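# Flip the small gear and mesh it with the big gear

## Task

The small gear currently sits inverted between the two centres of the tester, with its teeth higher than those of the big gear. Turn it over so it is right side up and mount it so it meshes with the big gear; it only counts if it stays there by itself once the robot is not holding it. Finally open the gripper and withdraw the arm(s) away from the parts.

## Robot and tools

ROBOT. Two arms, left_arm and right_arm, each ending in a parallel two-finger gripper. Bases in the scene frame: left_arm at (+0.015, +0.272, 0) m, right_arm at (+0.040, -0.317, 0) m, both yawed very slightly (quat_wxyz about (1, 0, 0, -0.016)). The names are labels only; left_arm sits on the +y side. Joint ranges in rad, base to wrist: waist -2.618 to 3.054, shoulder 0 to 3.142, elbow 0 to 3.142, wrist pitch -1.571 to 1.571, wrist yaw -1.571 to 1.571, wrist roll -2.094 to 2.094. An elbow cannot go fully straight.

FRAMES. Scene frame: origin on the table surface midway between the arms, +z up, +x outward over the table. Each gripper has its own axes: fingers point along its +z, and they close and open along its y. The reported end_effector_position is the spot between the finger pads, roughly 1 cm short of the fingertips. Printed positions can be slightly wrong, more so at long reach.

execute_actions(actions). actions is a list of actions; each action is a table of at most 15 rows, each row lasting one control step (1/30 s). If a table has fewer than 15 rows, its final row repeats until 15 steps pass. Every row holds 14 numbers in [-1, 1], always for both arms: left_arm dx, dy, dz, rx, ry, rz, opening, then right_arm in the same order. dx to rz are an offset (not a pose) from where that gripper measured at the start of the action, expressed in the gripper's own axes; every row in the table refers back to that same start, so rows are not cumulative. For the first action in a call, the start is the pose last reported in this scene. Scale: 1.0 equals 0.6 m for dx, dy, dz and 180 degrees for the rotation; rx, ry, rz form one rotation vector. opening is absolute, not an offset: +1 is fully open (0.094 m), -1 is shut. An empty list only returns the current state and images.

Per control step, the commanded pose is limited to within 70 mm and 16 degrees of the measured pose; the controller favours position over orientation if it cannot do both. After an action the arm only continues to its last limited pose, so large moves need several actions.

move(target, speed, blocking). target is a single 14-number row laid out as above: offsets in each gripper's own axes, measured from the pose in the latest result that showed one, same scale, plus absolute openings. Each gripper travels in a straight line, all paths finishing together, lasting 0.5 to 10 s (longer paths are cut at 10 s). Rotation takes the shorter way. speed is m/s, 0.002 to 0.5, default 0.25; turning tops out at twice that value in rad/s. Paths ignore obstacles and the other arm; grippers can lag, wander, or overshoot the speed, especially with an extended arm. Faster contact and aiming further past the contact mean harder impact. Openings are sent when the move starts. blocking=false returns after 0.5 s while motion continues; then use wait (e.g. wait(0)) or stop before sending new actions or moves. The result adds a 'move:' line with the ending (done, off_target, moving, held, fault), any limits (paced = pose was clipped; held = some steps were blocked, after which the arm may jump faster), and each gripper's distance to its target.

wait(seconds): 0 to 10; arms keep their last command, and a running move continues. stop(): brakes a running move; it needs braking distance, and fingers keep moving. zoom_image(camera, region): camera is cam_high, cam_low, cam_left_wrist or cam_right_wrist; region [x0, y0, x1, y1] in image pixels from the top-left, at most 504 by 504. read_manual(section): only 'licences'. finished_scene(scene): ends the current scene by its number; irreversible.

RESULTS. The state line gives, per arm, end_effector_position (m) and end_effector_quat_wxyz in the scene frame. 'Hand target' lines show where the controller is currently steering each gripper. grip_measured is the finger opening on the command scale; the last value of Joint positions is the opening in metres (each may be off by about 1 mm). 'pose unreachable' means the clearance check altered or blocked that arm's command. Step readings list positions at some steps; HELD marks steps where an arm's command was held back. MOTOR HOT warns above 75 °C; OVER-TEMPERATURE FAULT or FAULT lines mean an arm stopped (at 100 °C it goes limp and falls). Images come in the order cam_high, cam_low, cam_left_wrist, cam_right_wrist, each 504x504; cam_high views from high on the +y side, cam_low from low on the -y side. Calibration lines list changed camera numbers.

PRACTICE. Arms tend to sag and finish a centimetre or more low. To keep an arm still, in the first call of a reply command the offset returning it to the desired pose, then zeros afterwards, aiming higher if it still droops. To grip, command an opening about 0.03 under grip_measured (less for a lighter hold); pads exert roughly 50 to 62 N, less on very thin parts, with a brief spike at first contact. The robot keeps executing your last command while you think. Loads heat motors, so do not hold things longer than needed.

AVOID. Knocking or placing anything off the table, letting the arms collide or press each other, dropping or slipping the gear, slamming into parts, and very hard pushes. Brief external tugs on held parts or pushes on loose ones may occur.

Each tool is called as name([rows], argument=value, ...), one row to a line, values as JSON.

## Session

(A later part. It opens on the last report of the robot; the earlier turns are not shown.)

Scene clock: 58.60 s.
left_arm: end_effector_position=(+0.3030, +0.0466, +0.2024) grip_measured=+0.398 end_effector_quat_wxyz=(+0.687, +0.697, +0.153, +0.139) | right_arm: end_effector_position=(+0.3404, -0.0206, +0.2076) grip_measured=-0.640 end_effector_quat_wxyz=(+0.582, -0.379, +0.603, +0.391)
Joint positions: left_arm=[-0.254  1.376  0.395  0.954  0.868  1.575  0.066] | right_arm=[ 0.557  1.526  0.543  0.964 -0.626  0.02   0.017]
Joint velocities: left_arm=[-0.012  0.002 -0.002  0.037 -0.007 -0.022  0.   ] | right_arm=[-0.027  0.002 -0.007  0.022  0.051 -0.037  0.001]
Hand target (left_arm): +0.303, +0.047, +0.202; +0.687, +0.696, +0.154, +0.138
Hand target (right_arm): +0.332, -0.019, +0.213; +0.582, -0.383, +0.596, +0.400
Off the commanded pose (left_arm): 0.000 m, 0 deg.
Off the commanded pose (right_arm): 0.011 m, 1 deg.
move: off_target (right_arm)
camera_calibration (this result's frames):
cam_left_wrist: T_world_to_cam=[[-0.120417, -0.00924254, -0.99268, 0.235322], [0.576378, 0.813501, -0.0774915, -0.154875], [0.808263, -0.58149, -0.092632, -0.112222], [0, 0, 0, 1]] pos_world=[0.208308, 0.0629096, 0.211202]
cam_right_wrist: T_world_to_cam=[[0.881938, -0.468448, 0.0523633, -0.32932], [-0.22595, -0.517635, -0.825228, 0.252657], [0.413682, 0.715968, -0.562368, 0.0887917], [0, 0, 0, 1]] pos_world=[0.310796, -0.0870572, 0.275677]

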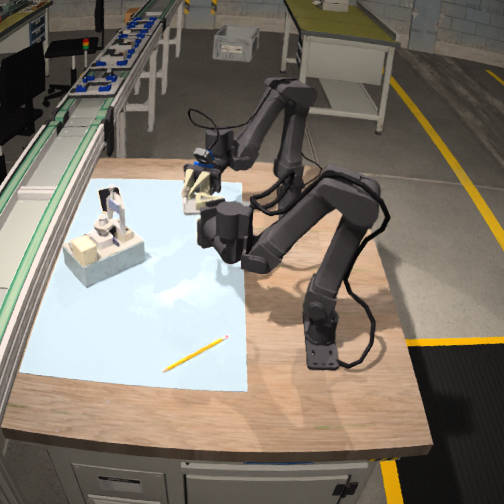

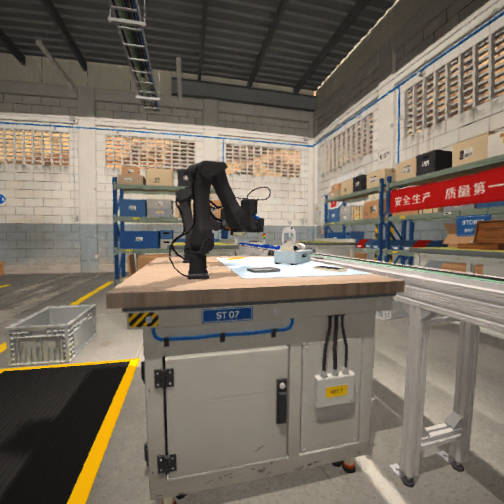

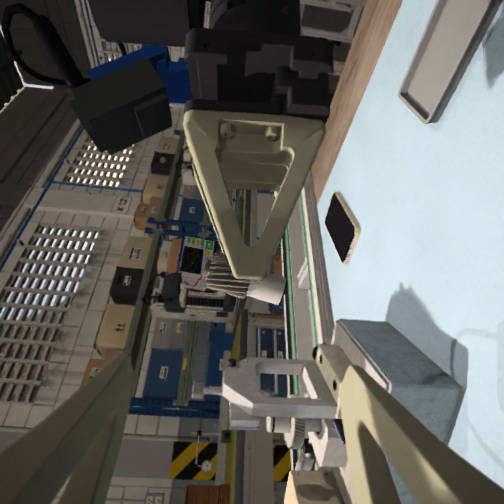

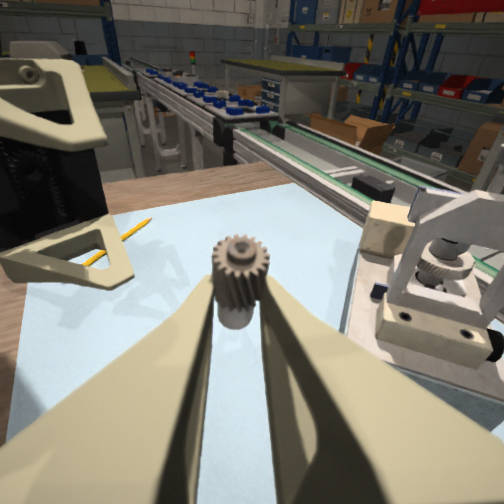

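move(target=[0.02,0.0,0.085,0,0,0,0.4, -0.005,0,0,0,-0.003,0,-0.67], speed=0.08)

Scene clock: 59.97 s.
left_arm: end_effector_position=(+0.3293, +0.0092, +0.1902) grip_measured=+0.398 end_effector_quat_wxyz=(+0.678, +0.705, +0.162, +0.131) | right_arm: end_effector_position=(+0.3403, -0.0206, +0.2068) grip_measured=-0.640 end_effector_quat_wxyz=(+0.581, -0.379, +0.605, +0.392)
Joint positions: left_arm=[-0.363  1.554  0.52   0.972  0.757  1.577  0.066] | right_arm=[ 0.557  1.526  0.543  0.96  -0.627  0.02   0.017]
Joint velocities: left_arm=[-0.002  0.007 -0.007 -0.022 -0.066  0.007 -0.001] | right_arm=[ 0.007 -0.007 -0.032  0.022  0.022 -0.007 -0.   ]
Hand target (left_arm): +0.333, +0.004, +0.201; +0.686, +0.697, +0.153, +0.139
Hand target (right_arm): +0.341, -0.021, +0.211; +0.585, -0.377, +0.601, +0.393
Off the commanded pose (left_arm): 0.013 m, 2 deg.
Off the commanded pose (right_arm): 0.004 m, 1 deg.
move: off_target (left_arm)
camera_calibration (this result's frames):
cam_left_wrist: T_world_to_cam=[[-0.14976, 0.00783597, -0.988691, 0.234778], [0.572622, 0.81588, -0.0802705, -0.138877], [0.806025, -0.578168, -0.126673, -0.149172], [0, 0, 0, 1]] pos_world=[0.23492, 0.0252211, 0.202079]
cam_right_wrist: T_world_to_cam=[[0.882479, -0.467692, 0.049956, -0.328803], [-0.228571, -0.519247, -0.823491, 0.252475], [0.41108, 0.715295, -0.565126, 0.0897986], [0, 0, 0, 1]] pos_world=[0.310956, -0.0869142, 0.275084]

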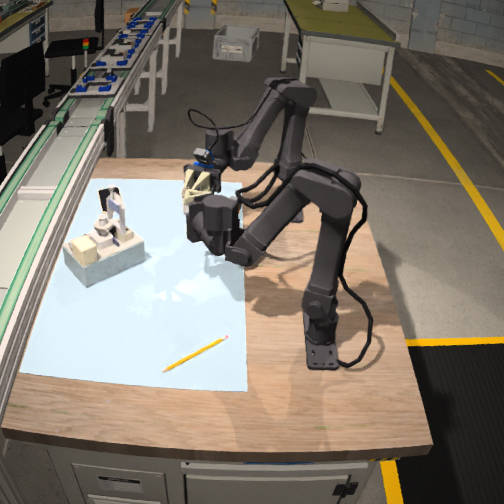

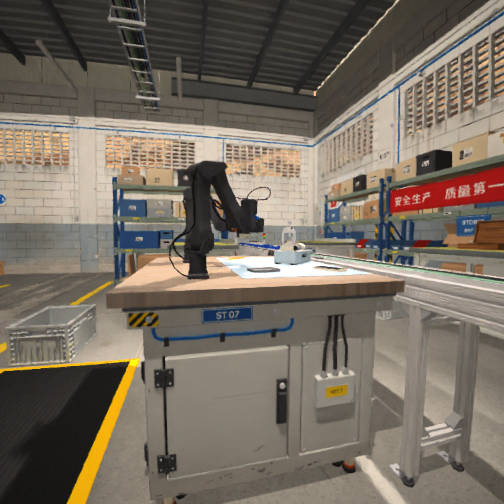

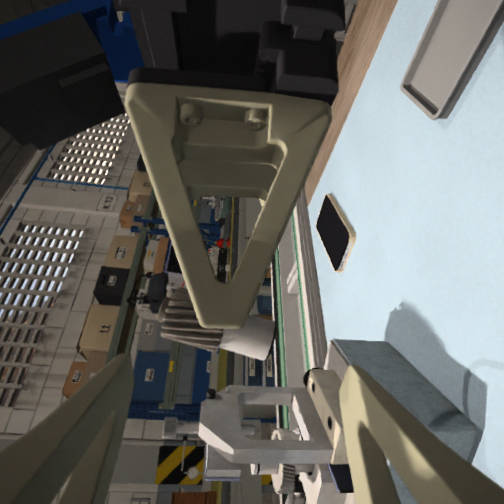

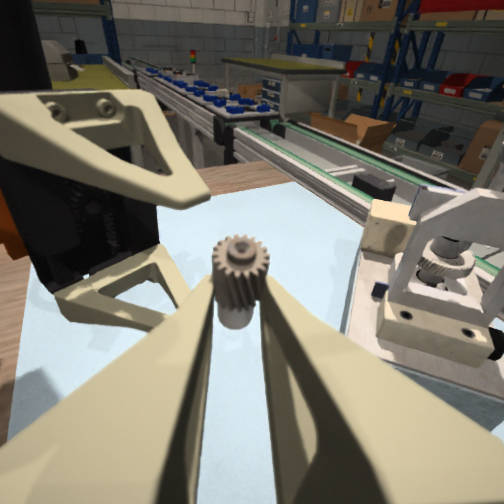

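move(target=[0.003,0.028,0.055,-0.022,0,0.016,0.4, -0.005,0,0,0,-0.003,0,-0.67], speed=0.04)

Scene clock: 61.67 s.
left_arm: end_effector_position=(+0.3410, -0.0153, +0.1943) grip_measured=+0.398 end_effector_quat_wxyz=(+0.689, +0.694, +0.147, +0.148) | right_arm: end_effector_position=(+0.3403, -0.0206, +0.2061) grip_measured=-0.640 end_effector_quat_wxyz=(+0.580, -0.379, +0.606, +0.392)
Joint positions: left_arm=[-0.429  1.653  0.586  1.059  0.689  1.578  0.066] | right_arm=[ 0.557  1.526  0.543  0.957 -0.627  0.02   0.017]
Joint velocities: left_arm=[-0.012 -0.007 -0.002 -0.037 -0.007  0.007  0.   ] | right_arm=[-0.002 -0.007  0.002 -0.007 -0.051  0.022  0.001]
Hand target (left_arm): +0.344, -0.021, +0.206; +0.699, +0.684, +0.141, +0.153
Hand target (right_arm): +0.340, -0.021, +0.210; +0.583, -0.377, +0.602, +0.394
Off the commanded pose (left_arm): 0.013 m, 2 deg.
Off the commanded pose (right_arm): 0.004 m, 1 deg.
move: off_target (left_arm)
camera_calibration (this result's frames):
cam_left_wrist: T_world_to_cam=[[-0.099227, -0.0123539, -0.994988, 0.224492], [0.574235, 0.815912, -0.0673971, -0.128304], [0.812655, -0.578045, -0.0738664, -0.184791], [0, 0, 0, 1]] pos_world=[0.246124, 0.000640562, 0.20107]
cam_right_wrist: T_world_to_cam=[[0.882608, -0.467617, 0.0483436, -0.328472], [-0.230743, -0.520508, -0.822088, 0.252351], [0.409585, 0.714427, -0.567304, 0.0903799], [0, 0, 0, 1]] pos_world=[0.311122, -0.0868177, 0.274608]

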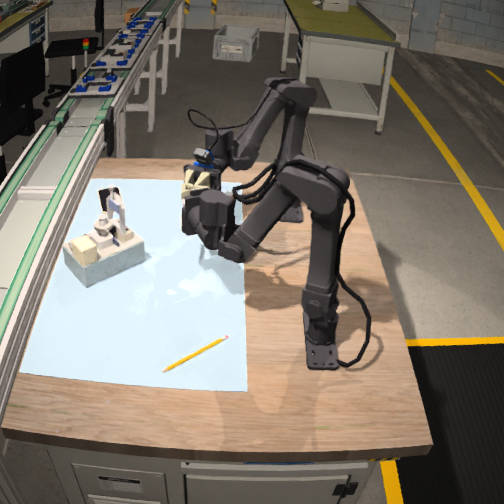

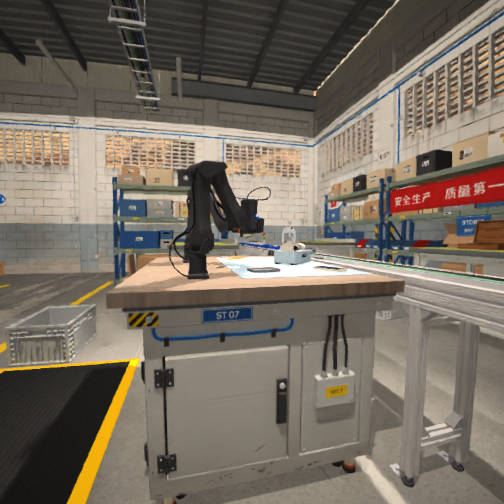

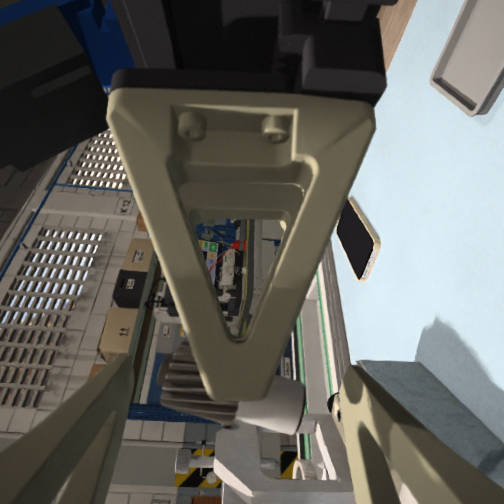

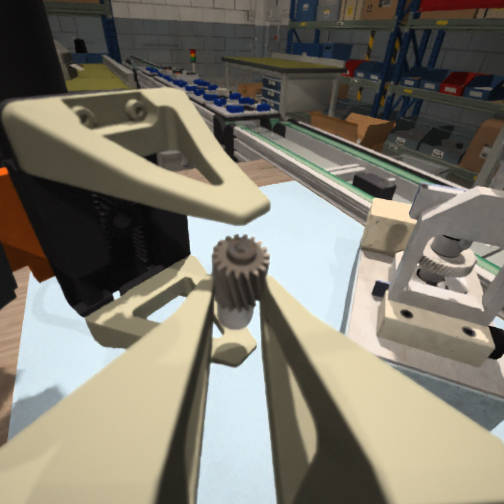

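move(target=[0,0.012,0.018,0,0,0,0.1, -0.005,0,0,0,-0.003,0,-0.67], speed=0.03)

move(target=[0,0,0,0,0,0,-0.2, 0,0,0,0,0,0,-0.645], speed=0.03)

Scene clock: 62.63 s.
left_arm: end_effector_position=(+0.3423, -0.0201, +0.1957) grip_measured=+0.103 end_effector_quat_wxyz=(+0.687, +0.696, +0.149, +0.148) | right_arm: end_effector_position=(+0.3403, -0.0206, +0.2057) grip_measured=-0.640 end_effector_quat_wxyz=(+0.579, -0.379, +0.606, +0.392)
Joint positions: left_arm=[-0.443  1.653  0.603  1.035  0.673  1.581  0.052] | right_arm=[ 0.557  1.526  0.543  0.955 -0.627  0.02   0.017]
Joint velocities: left_arm=[-0.002 -0.002 -0.017  0.007 -0.007 -0.022 -0.   ] | right_arm=[-0.012  0.007  0.017 -0.037 -0.022  0.022 -0.001]
Hand target (left_arm): +0.345, -0.025, +0.202; +0.689, +0.694, +0.147, +0.148
Hand target (right_arm): +0.340, -0.021, +0.209; +0.582, -0.377, +0.603, +0.394
Off the commanded pose (left_arm): 0.008 m, 0 deg.
Off the commanded pose (right_arm): 0.003 m, 1 deg.
move: done
camera_calibration (this result's frames):
cam_left_wrist: T_world_to_cam=[[-0.102785, -0.00787521, -0.994672, 0.227152], [0.572462, 0.8173, -0.0656265, -0.124697], [0.813463, -0.576158, -0.0794978, -0.18764], [0, 0, 0, 1]] pos_world=[0.24737, -0.00440649, 0.202842]
cam_right_wrist: T_world_to_cam=[[0.882687, -0.467571, 0.0473356, -0.328265], [-0.232098, -0.521295, -0.821208, 0.252273], [0.408648, 0.713883, -0.568663, 0.0907429], [0, 0, 0, 1]] pos_world=[0.311225, -0.0867578, 0.27431]

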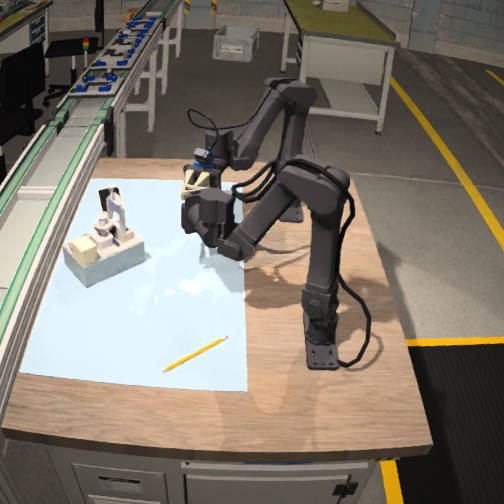

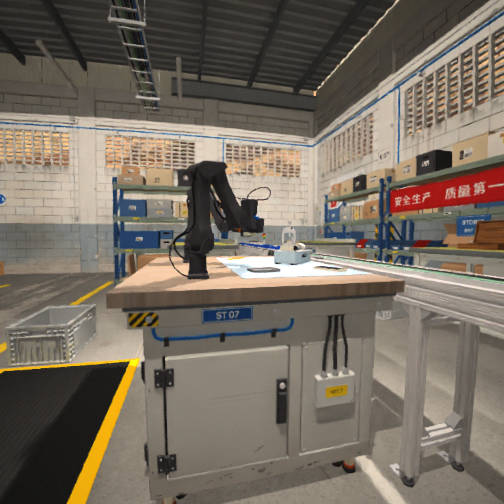

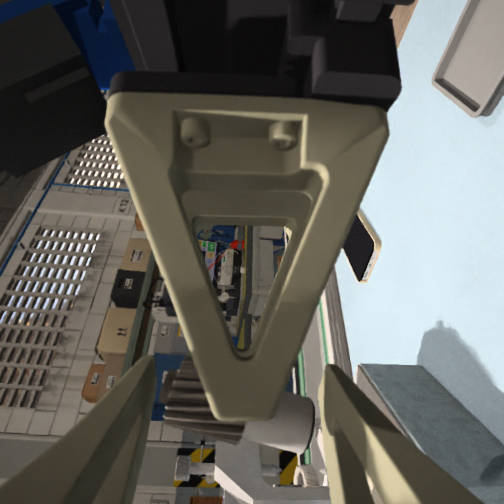

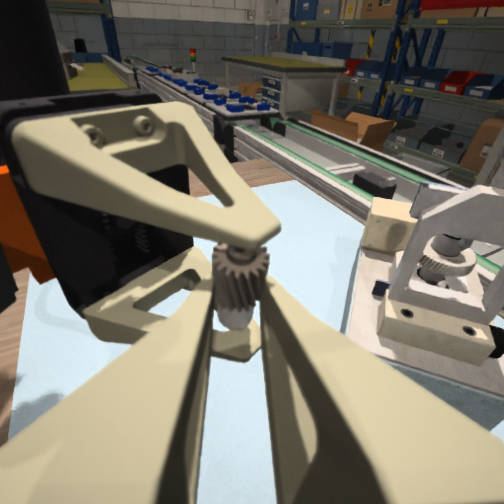

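Scene clock: 63.13 s.
left_arm: end_effector_position=(+0.3423, -0.0201, +0.1957) grip_measured=-0.154 end_effector_quat_wxyz=(+0.687, +0.696, +0.148, +0.148) | right_arm: end_effector_position=(+0.3402, -0.0206, +0.2048) grip_measured=-0.635 end_effector_quat_wxyz=(+0.577, -0.379, +0.608, +0.392)
Joint positions: left_arm=[-0.443  1.653  0.603  1.035  0.673  1.583  0.04 ] | right_arm=[ 0.557  1.526  0.543  0.951 -0.627  0.02   0.017]
Joint velocities: left_arm=[ 0.007 -0.012  0.002  0.007  0.022 -0.051  0.   ] | right_arm=[ 0.012  0.007 -0.007 -0.051 -0.051  0.066 -0.001]
Hand target (left_arm): +0.342, -0.020, +0.196; +0.687, +0.696, +0.149, +0.148
Hand target (right_arm): +0.340, -0.021, +0.206; +0.579, -0.379, +0.606, +0.392
Off the commanded pose (left_arm): 0.000 m, 0 deg.
Off the commanded pose (right_arm): 0.001 m, 0 deg.
move: done
camera_calibration (this result's frames):
cam_left_wrist: T_world_to_cam=[[-0.101401, -0.00725117, -0.994819, 0.22672], [0.572568, 0.81733, -0.0643185, -0.124988], [0.813562, -0.576124, -0.0787259, -0.187824], [0, 0, 0, 1]] pos_world=[0.247361, -0.00440917, 0.20272]
cam_right_wrist: T_world_to_cam=[[0.883034, -0.467137, 0.0451071, -0.327792], [-0.23488, -0.523104, -0.819264, 0.252033], [0.406304, 0.712843, -0.57164, 0.0916428], [0, 0, 0, 1]] pos_world=[0.311414, -0.0866111, 0.273654]

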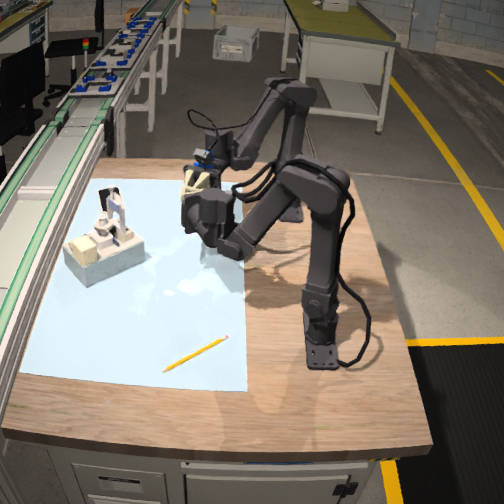

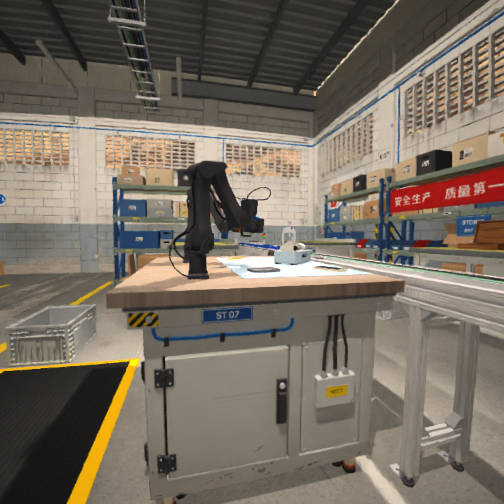

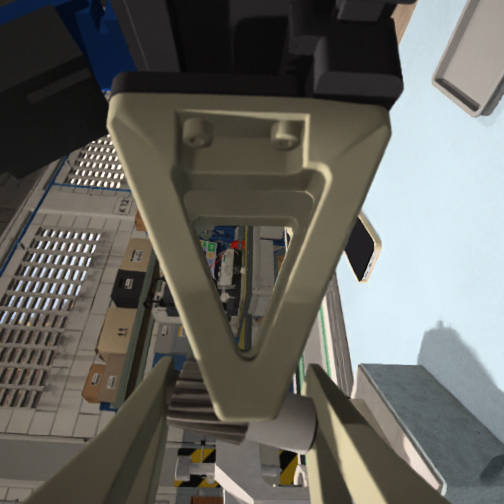

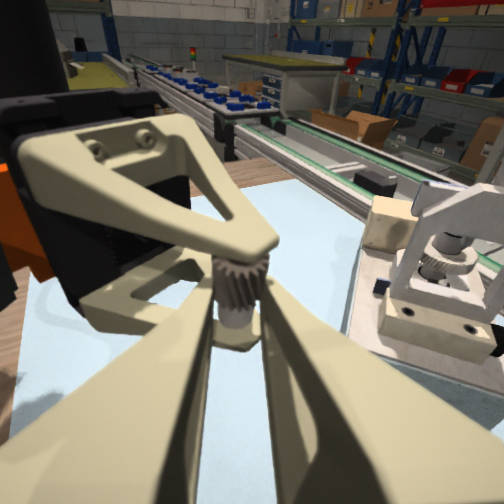

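move(target=[0,0,0,0,0,0,-0.2, 0,0,0,0,0,0,-0.35], speed=0.03)

move(target=[0,0,0,0,0,0,-0.2, -0.015,0,-0.1,0,0,0,-0.35], speed=0.1)

move(target=[0,0,0,0,0,-0.5,-0.2, 0,0,0,0,0,0,-0.35], speed=0.4)

move(target=[0,0,0,0,0,-0.5,-0.2, 0,0,0,0,0,0,-0.35], speed=0.4)

Scene clock: 64.13 s.
left_arm: end_effector_position=(+0.3423, -0.0201, +0.1957) grip_measured=-0.154 end_effector_quat_wxyz=(+0.687, +0.696, +0.147, +0.149) | right_arm: end_effector_position=(+0.3402, -0.0206, +0.2048) grip_measured=-0.353 end_effector_quat_wxyz=(+0.577, -0.379, +0.608, +0.392)
Joint positions: left_arm=[-0.443  1.653  0.603  1.035  0.673  1.586  0.04 ] | right_arm=[ 0.557  1.526  0.543  0.951 -0.627  0.02   0.03 ]
Joint velocities: left_arm=[-0.017  0.002 -0.002 -0.007  0.007  0.022 -0.   ] | right_arm=[ 0.012  0.002  0.007  0.022  0.022  0.037 -0.   ]
Hand target (left_arm): +0.342, -0.020, +0.196; +0.687, +0.696, +0.148, +0.148
Hand target (right_arm): +0.340, -0.021, +0.205; +0.577, -0.379, +0.608, +0.392
Off the commanded pose (left_arm): 0.000 m, 0 deg.
Off the commanded pose (right_arm): 0.000 m, 0 deg.
move: done
camera_calibration (this result's frames):
cam_left_wrist: T_world_to_cam=[[-0.0982852, -0.00584682, -0.995141, 0.225745], [0.572799, 0.817395, -0.061375, -0.125642], [0.813782, -0.576048, -0.0769887, -0.188238], [0, 0, 0, 1]] pos_world=[0.24734, -0.00441493, 0.202444]
cam_right_wrist: T_world_to_cam=[[0.883034, -0.467137, 0.0451071, -0.327792], [-0.23488, -0.523104, -0.819264, 0.252033], [0.406304, 0.712843, -0.57164, 0.0916428], [0, 0, 0, 1]] pos_world=[0.311414, -0.0866111, 0.273654]

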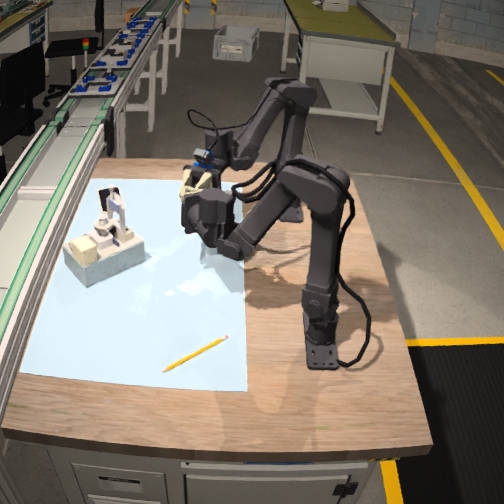

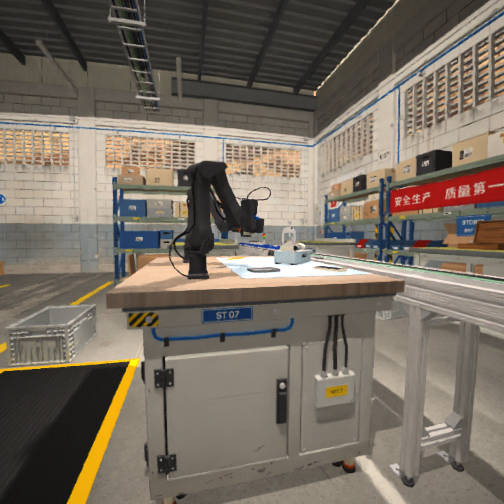

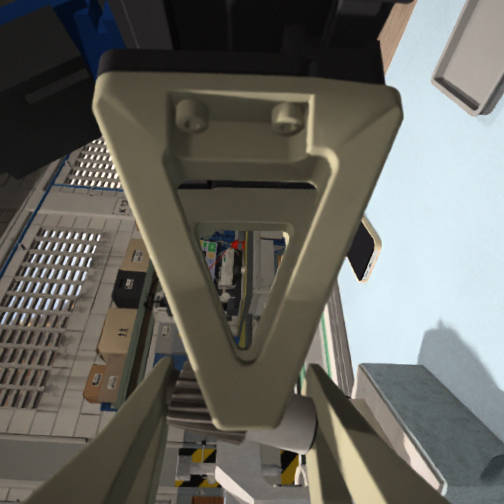

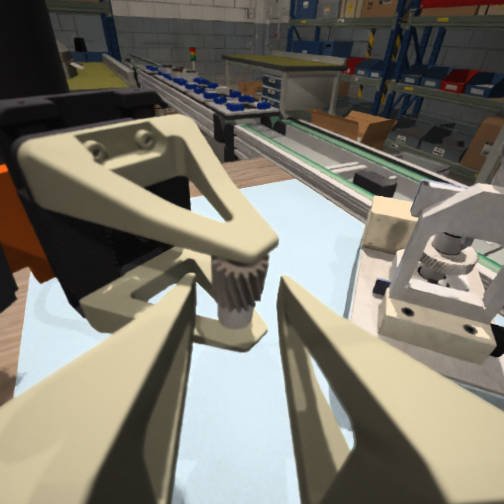

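Scene clock: 65.30 s.
left_arm: end_effector_position=(+0.3423, -0.0201, +0.1957) grip_measured=-0.154 end_effector_quat_wxyz=(+0.686, +0.696, +0.146, +0.151) | right_arm: end_effector_position=(+0.3193, -0.0709, +0.2150) grip_measured=-0.353 end_effector_quat_wxyz=(+0.575, -0.378, +0.609, +0.394)
Joint positions: left_arm=[-0.443  1.653  0.603  1.035  0.673  1.59   0.04 ] | right_arm=[ 0.408  1.306  0.426  0.84  -0.778  0.018  0.03 ]
Joint velocities: left_arm=[ 0.002 -0.012 -0.002  0.007  0.022 -0.007  0.   ] | right_arm=[ 0.007 -0.022 -0.002  0.022 -0.007  0.022 -0.001]
Hand target (left_arm): +0.342, -0.020, +0.196; +0.687, +0.696, +0.147, +0.149
Hand target (right_arm): +0.316, -0.075, +0.215; +0.577, -0.380, +0.608, +0.391
Off the commanded pose (left_arm): 0.000 m, 0 deg.
Off the commanded pose (right_arm): 0.005 m, 0 deg.
move: done
camera_calibration (this result's frames):
cam_left_wrist: T_world_to_cam=[[-0.0948224, -0.00428606, -0.995485, 0.224658], [0.573045, 0.817462, -0.0581035, -0.126365], [0.81402, -0.575967, -0.0750576, -0.188695], [0, 0, 0, 1]] pos_world=[0.247317, -0.00442088, 0.202139]
cam_right_wrist: T_world_to_cam=[[0.884019, -0.46583, 0.038901, -0.332243], [-0.239636, -0.523066, -0.81791, 0.230352], [0.401355, 0.713725, -0.57403, 0.143987], [0, 0, 0, 1]] pos_world=[0.29112, -0.137047, 0.283985]

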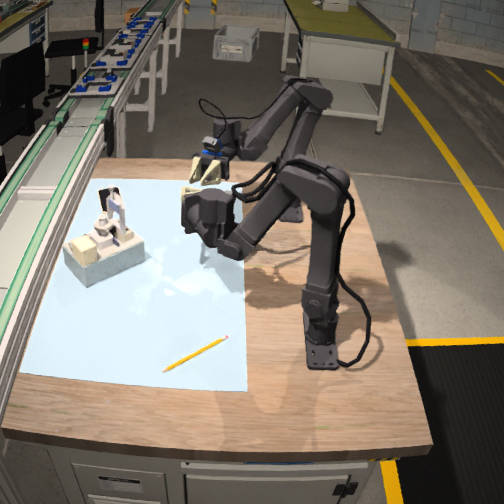

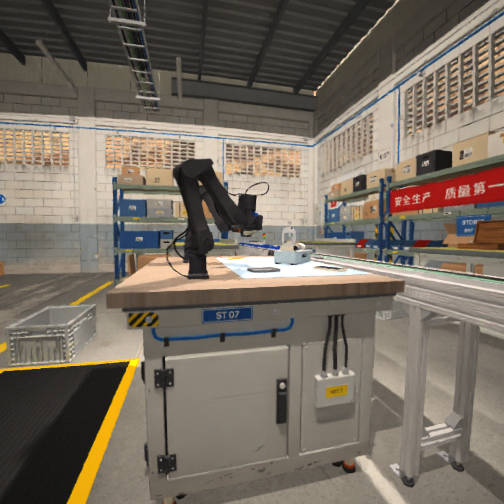

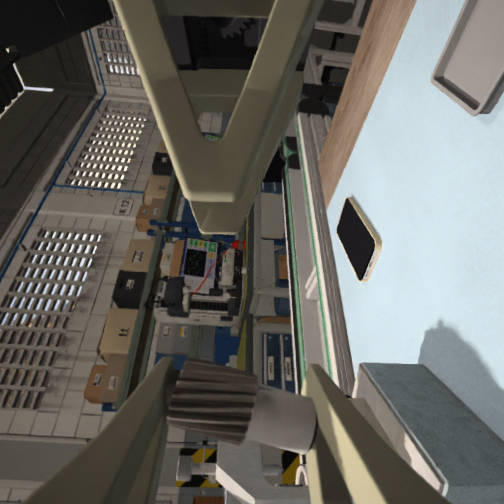

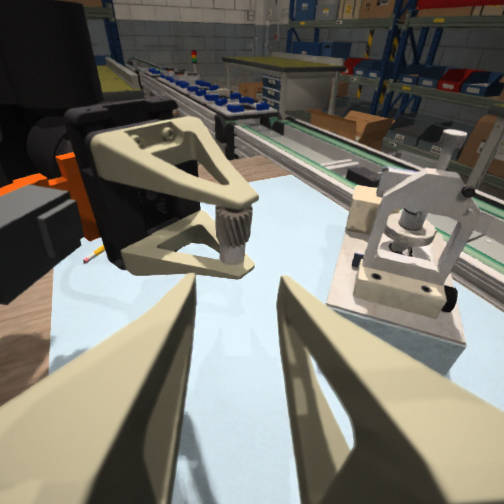

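Scene clock: 67.97 s.
left_arm: end_effector_position=(+0.3422, -0.0201, +0.1918) grip_measured=-0.155 end_effector_quat_wxyz=(+0.587, +0.391, +0.600, -0.377) | right_arm: end_effector_position=(+0.3193, -0.0709, +0.2150) grip_measured=-0.353 end_effector_quat_wxyz=(+0.575, -0.378, +0.609, +0.394)
Joint positions: left_arm=[-0.443  1.653  0.603  1.017  0.673  0.027  0.04 ] | right_arm=[ 0.408  1.306  0.426  0.84  -0.778  0.018  0.03 ]
Joint velocities: left_arm=[ 0.007 -0.012 -0.002 -0.007 -0.007 -0.051  0.001] | right_arm=[-0.007  0.012 -0.007 -0.007  0.066 -0.007 -0.003]
Hand target (left_arm): +0.342, -0.020, +0.196; +0.592, +0.389, +0.595, -0.379
Hand target (right_arm): +0.319, -0.071, +0.215; +0.575, -0.378, +0.609, +0.394
Off the commanded pose (left_arm): 0.004 m, 1 deg.
Off the commanded pose (right_arm): 0.000 m, 0 deg.
move: done
camera_calibration (this result's frames):
cam_left_wrist: T_world_to_cam=[[-0.916448, -0.389266, 0.092707, 0.285507], [-0.279909, 0.458055, -0.843704, 0.308782], [0.28596, -0.79916, -0.528743, 0.0743593], [0, 0, 0, 1]] pos_world=[0.326819, 0.0291236, 0.273369]
cam_right_wrist: T_world_to_cam=[[0.884019, -0.46583, 0.038901, -0.332243], [-0.239636, -0.523066, -0.81791, 0.230352], [0.401355, 0.713725, -0.57403, 0.143987], [0, 0, 0, 1]] pos_world=[0.29112, -0.137047, 0.283985]

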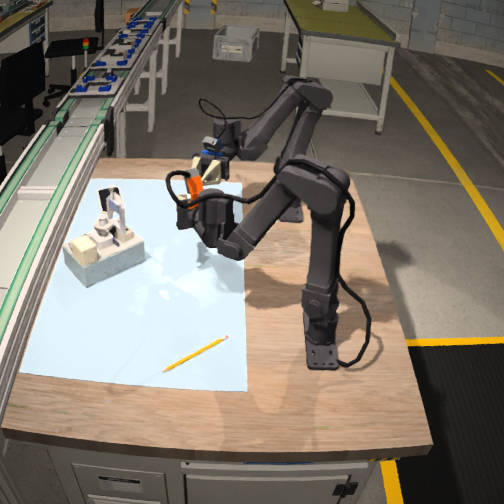

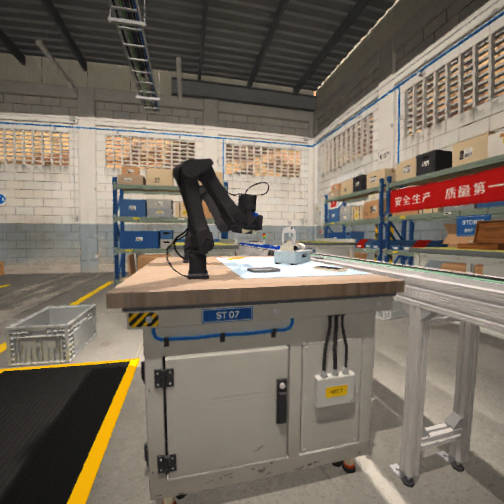

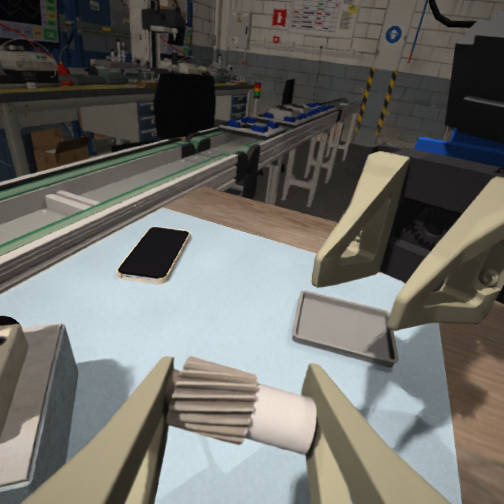

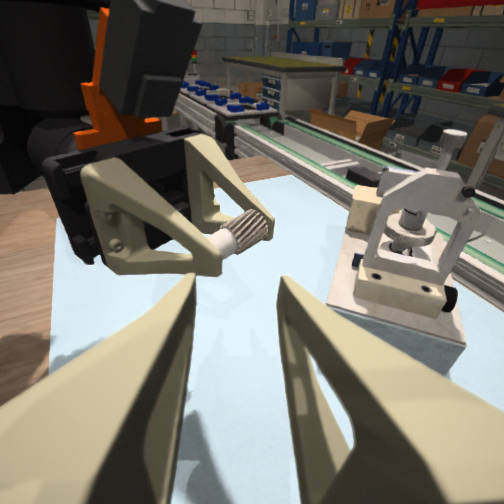

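Scene clock: 70.60 s.
left_arm: end_effector_position=(+0.3420, -0.0200, +0.1866) grip_measured=-0.155 end_effector_quat_wxyz=(+0.141, -0.155, +0.706, -0.676) | right_arm: end_effector_position=(+0.3193, -0.0709, +0.2150) grip_measured=-0.353 end_effector_quat_wxyz=(+0.575, -0.378, +0.609, +0.394)
Joint positions: left_arm=[-0.443  1.653  0.603  0.992  0.673 -1.544  0.04 ] | right_arm=[ 0.408  1.306  0.426  0.84  -0.778  0.018  0.03 ]
Joint velocities: left_arm=[-0.017  0.002 -0.002 -0.007  0.007 -0.022 -0.001] | right_arm=[-0.017  0.007  0.012  0.007 -0.095 -0.051  0.   ]
Hand target (left_arm): +0.342, -0.020, +0.192; +0.148, -0.148, +0.701, -0.682
Hand target (right_arm): +0.319, -0.071, +0.215; +0.575, -0.378, +0.609, +0.394
Off the commanded pose (left_arm): 0.005 m, 1 deg.
Off the commanded pose (right_arm): 0.000 m, 0 deg.
move: done
camera_calibration (this result's frames):
cam_left_wrist: T_world_to_cam=[[0.107541, 0.02326, 0.993929, -0.224305], [-0.988325, 0.111031, 0.104336, 0.362683], [-0.10793, -0.993545, 0.0349289, 0.0973845], [0, 0, 0, 1]] pos_world=[0.393081, 0.0617041, 0.1817]
cam_right_wrist: T_world_to_cam=[[0.884019, -0.46583, 0.038901, -0.332243], [-0.239636, -0.523066, -0.81791, 0.230352], [0.401355, 0.713725, -0.57403, 0.143987], [0, 0, 0, 1]] pos_world=[0.29112, -0.137047, 0.283985]

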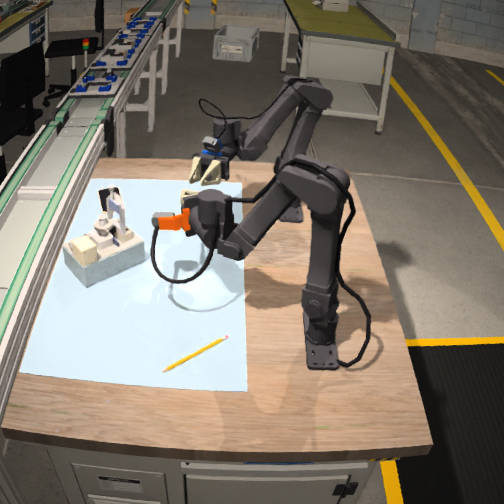

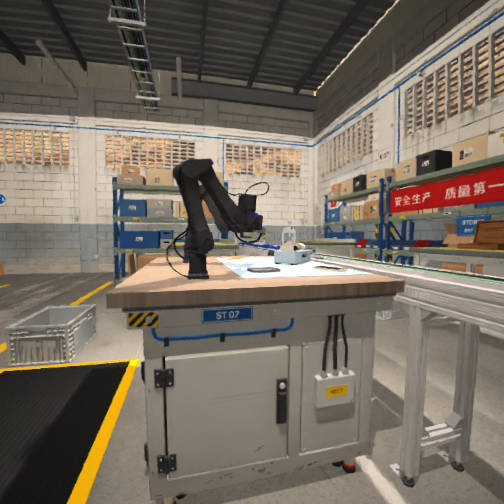

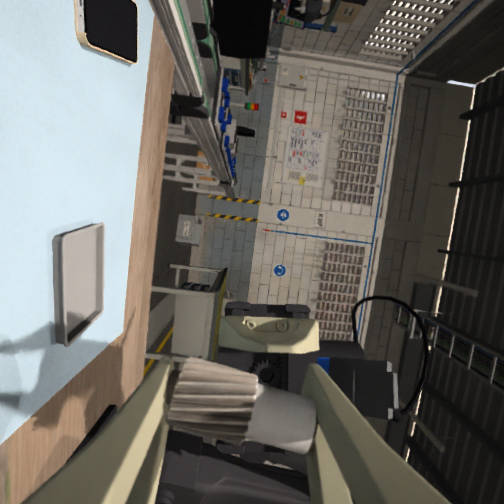

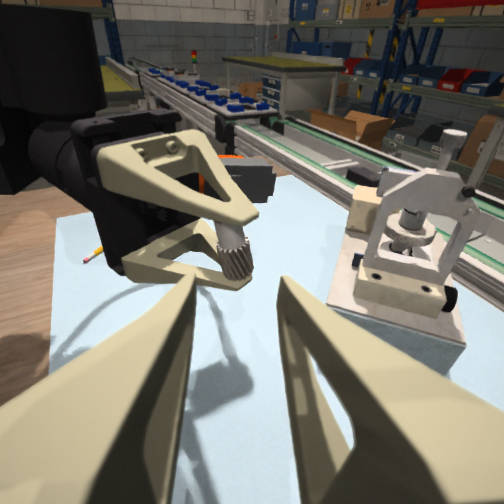

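move(target=[0,0,0,0,0,0,-0.2, 0.02,0,0.075,0,0,0,-0.3], speed=0.05)

Scene clock: 72.17 s.
left_arm: end_effector_position=(+0.3419, -0.0199, +0.1853) grip_measured=-0.155 end_effector_quat_wxyz=(+0.138, -0.158, +0.707, -0.675) | right_arm: end_effector_position=(+0.3317, -0.0364, +0.1887) grip_measured=-0.303 end_effector_quat_wxyz=(+0.563, -0.377, +0.622, +0.393)
Joint positions: left_arm=[-0.443  1.653  0.603  0.985  0.673 -1.549  0.04 ] | right_arm=[ 0.519  1.496  0.474  0.948 -0.665  0.019  0.033]
Joint velocities: left_arm=[ 0.022  0.007 -0.017  0.007  0.022 -0.051  0.   ] | right_arm=[-0.027  0.017  0.007  0.037  0.007 -0.037  0.001]
Hand target (left_arm): +0.342, -0.020, +0.187; +0.141, -0.155, +0.706, -0.676
Hand target (right_arm): +0.336, -0.030, +0.202; +0.575, -0.377, +0.609, +0.395
Off the commanded pose (left_arm): 0.001 m, 1 deg.
Off the commanded pose (right_arm): 0.015 m, 2 deg.
move: off_target (right_arm)
camera_calibration (this result's frames):
cam_left_wrist: T_world_to_cam=[[0.118097, 0.022507, 0.992747, -0.226353], [-0.987188, 0.11069, 0.114926, 0.360387], [-0.1073, -0.9936, 0.0352908, 0.097179], [0, 0, 0, 1]] pos_world=[0.392929, 0.0617606, 0.179864]
cam_right_wrist: T_world_to_cam=[[0.884067, -0.466817, 0.0225054, -0.323045], [-0.26388, -0.538326, -0.800358, 0.234084], [0.385736, 0.701632, -0.5991, 0.10883], [0, 0, 0, 1]] pos_world=[0.305384, -0.101148, 0.259821]

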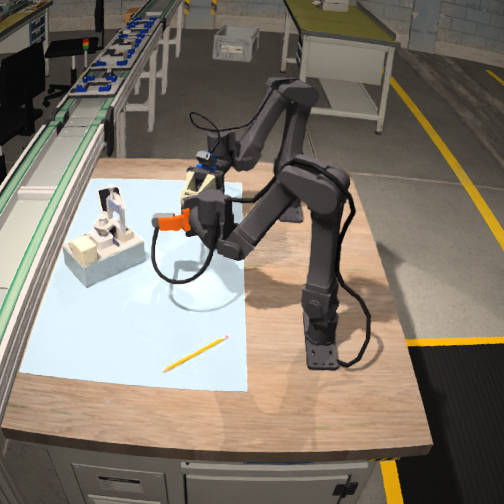

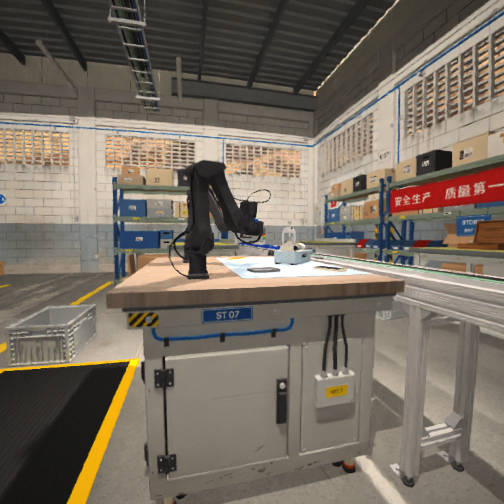

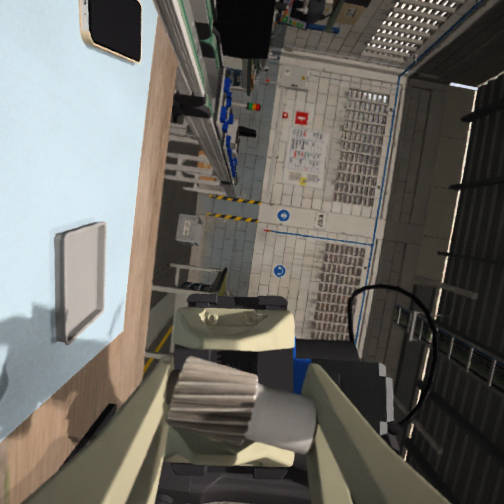

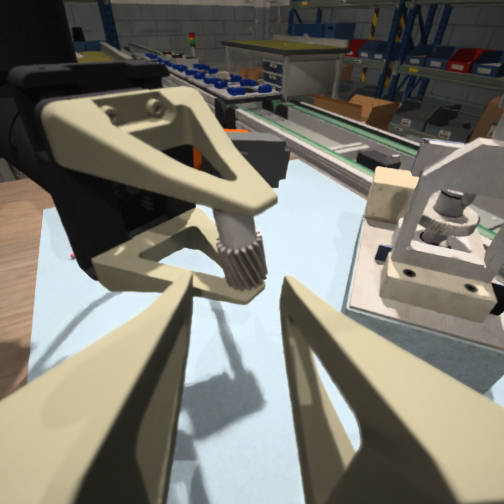

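move(target=[0,0,0,0,0,0,-0.2, -0.02,0,0.0,0,-0.025,0,-0.3], speed=0.04)

move(target=[0,0,0,0,0,0,-0.2, -0.018,0,0.047,0,-0.008,0,-0.3], speed=0.04)

Scene clock: 73.70 s.
left_arm: end_effector_position=(+0.3418, -0.0199, +0.1839) grip_measured=-0.155 end_effector_quat_wxyz=(+0.135, -0.161, +0.709, -0.674) | right_arm: end_effector_position=(+0.3344, -0.0353, +0.2077) grip_measured=-0.303 end_effector_quat_wxyz=(+0.593, -0.366, +0.593, +0.405)
Joint positions: left_arm=[-0.443  1.653  0.603  0.979  0.673 -1.553  0.04 ] | right_arm=[ 0.519  1.523  0.474  1.088 -0.663  0.07   0.033]
Joint velocities: left_arm=[-0.017 -0.012 -0.007 -0.022  0.022  0.051  0.   ] | right_arm=[-0.017  0.022 -0.002  0.051 -0.022  0.037  0.001]
Hand target (left_arm): +0.342, -0.020, +0.185; +0.138, -0.158, +0.707, -0.675
Hand target (right_arm): +0.333, -0.036, +0.201; +0.587, -0.362, +0.599, +0.407
Off the commanded pose (left_arm): 0.001 m, 0 deg.
Off the commanded pose (right_arm): 0.007 m, 1 deg.
move: done
camera_calibration (this result's frames):
cam_left_wrist: T_world_to_cam=[[0.126574, 0.0208167, 0.991739, -0.227742], [-0.986187, 0.110323, 0.123549, 0.35852], [-0.10684, -0.993678, 0.0344932, 0.0972487], [0, 0, 0, 1]] pos_world=[0.392784, 0.0618216, 0.178212]
cam_right_wrist: T_world_to_cam=[[0.881381, -0.471189, 0.0338809, -0.326979], [-0.222544, -0.477402, -0.850036, 0.249277], [0.416702, 0.741666, -0.525634, 0.0941343], [0, 0, 0, 1]] pos_world=[0.304442, -0.10488, 0.272453]

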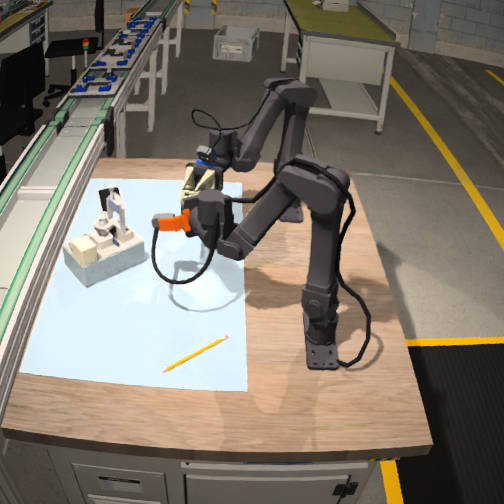

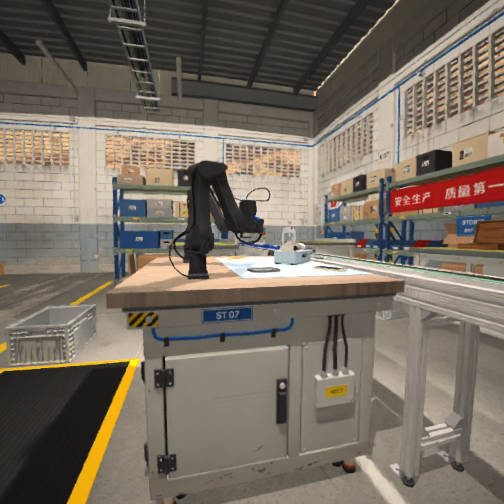

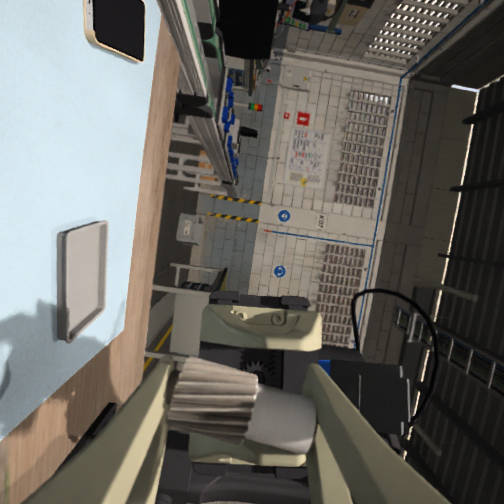

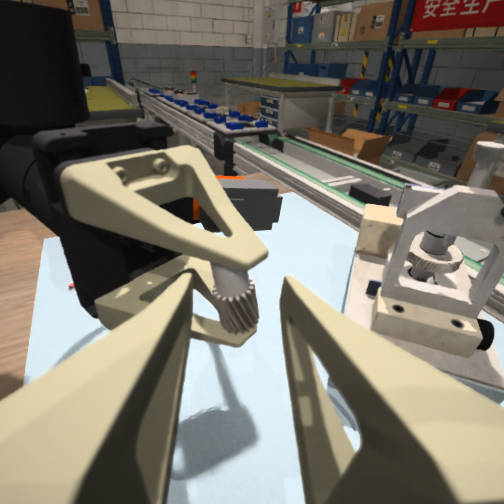

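Scene clock: 74.77 s.
left_arm: end_effector_position=(+0.3471, -0.0163, +0.1823) grip_measured=-0.155 end_effector_quat_wxyz=(+0.140, -0.176, +0.707, -0.670) | right_arm: end_effector_position=(+0.3430, -0.0195, +0.2069) grip_measured=-0.303 end_effector_quat_wxyz=(+0.592, -0.360, +0.597, +0.404)
Joint positions: left_arm=[-0.437  1.653  0.603  0.972  0.649 -1.561  0.04 ] | right_arm=[ 0.562  1.579  0.526  1.088 -0.61   0.077  0.033]
Joint velocities: left_arm=[-0.007 -0.007 -0.012  0.007  0.007 -0.007 -0.001] | right_arm=[-0.002 -0.002  0.007  0.037 -0.007  0.095  0.001]
Hand target (left_arm): +0.342, -0.020, +0.184; +0.135, -0.161, +0.708, -0.674
Hand target (right_arm): +0.345, -0.011, +0.219; +0.600, -0.360, +0.585, +0.410
Off the commanded pose (left_arm): 0.007 m, 2 deg.
Off the commanded pose (right_arm): 0.016 m, 2 deg.
move: off_target (right_arm)
camera_calibration (this result's frames):
cam_left_wrist: T_world_to_cam=[[0.138365, 0.0233903, 0.990105, -0.230611], [-0.987372, 0.0811363, 0.136067, 0.361174], [-0.0771508, -0.996429, 0.0343214, 0.0911261], [0, 0, 0, 1]] pos_world=[0.395552, 0.0668904, 0.176058]
cam_right_wrist: T_world_to_cam=[[0.8769, -0.480112, 0.0231935, -0.323482], [-0.236272, -0.472554, -0.849039, 0.26258], [0.418595, 0.739043, -0.52782, 0.0782068], [0, 0, 0, 1]] pos_world=[0.312965, -0.0890229, 0.271722]

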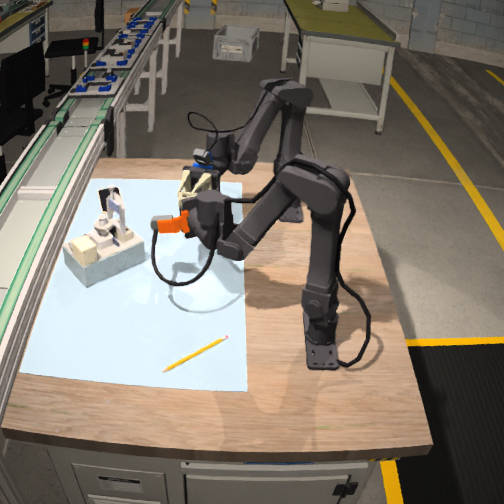

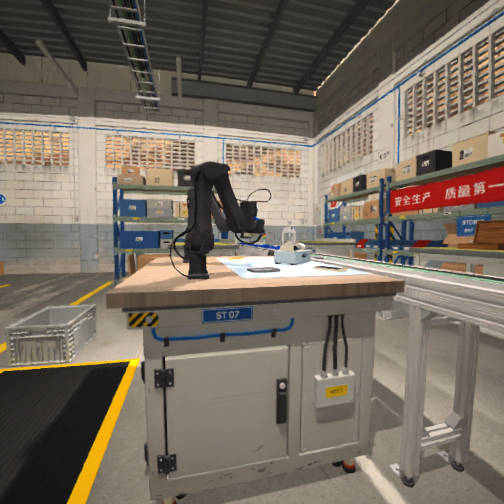

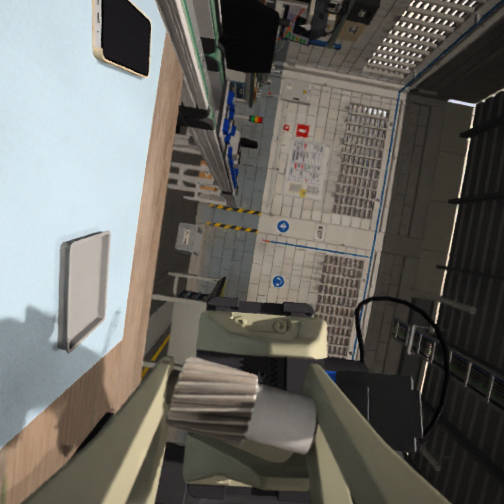

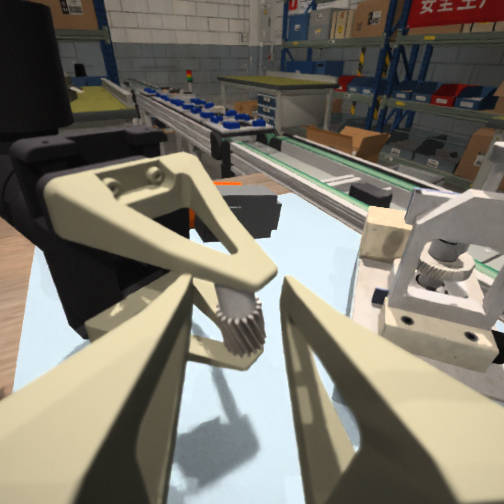

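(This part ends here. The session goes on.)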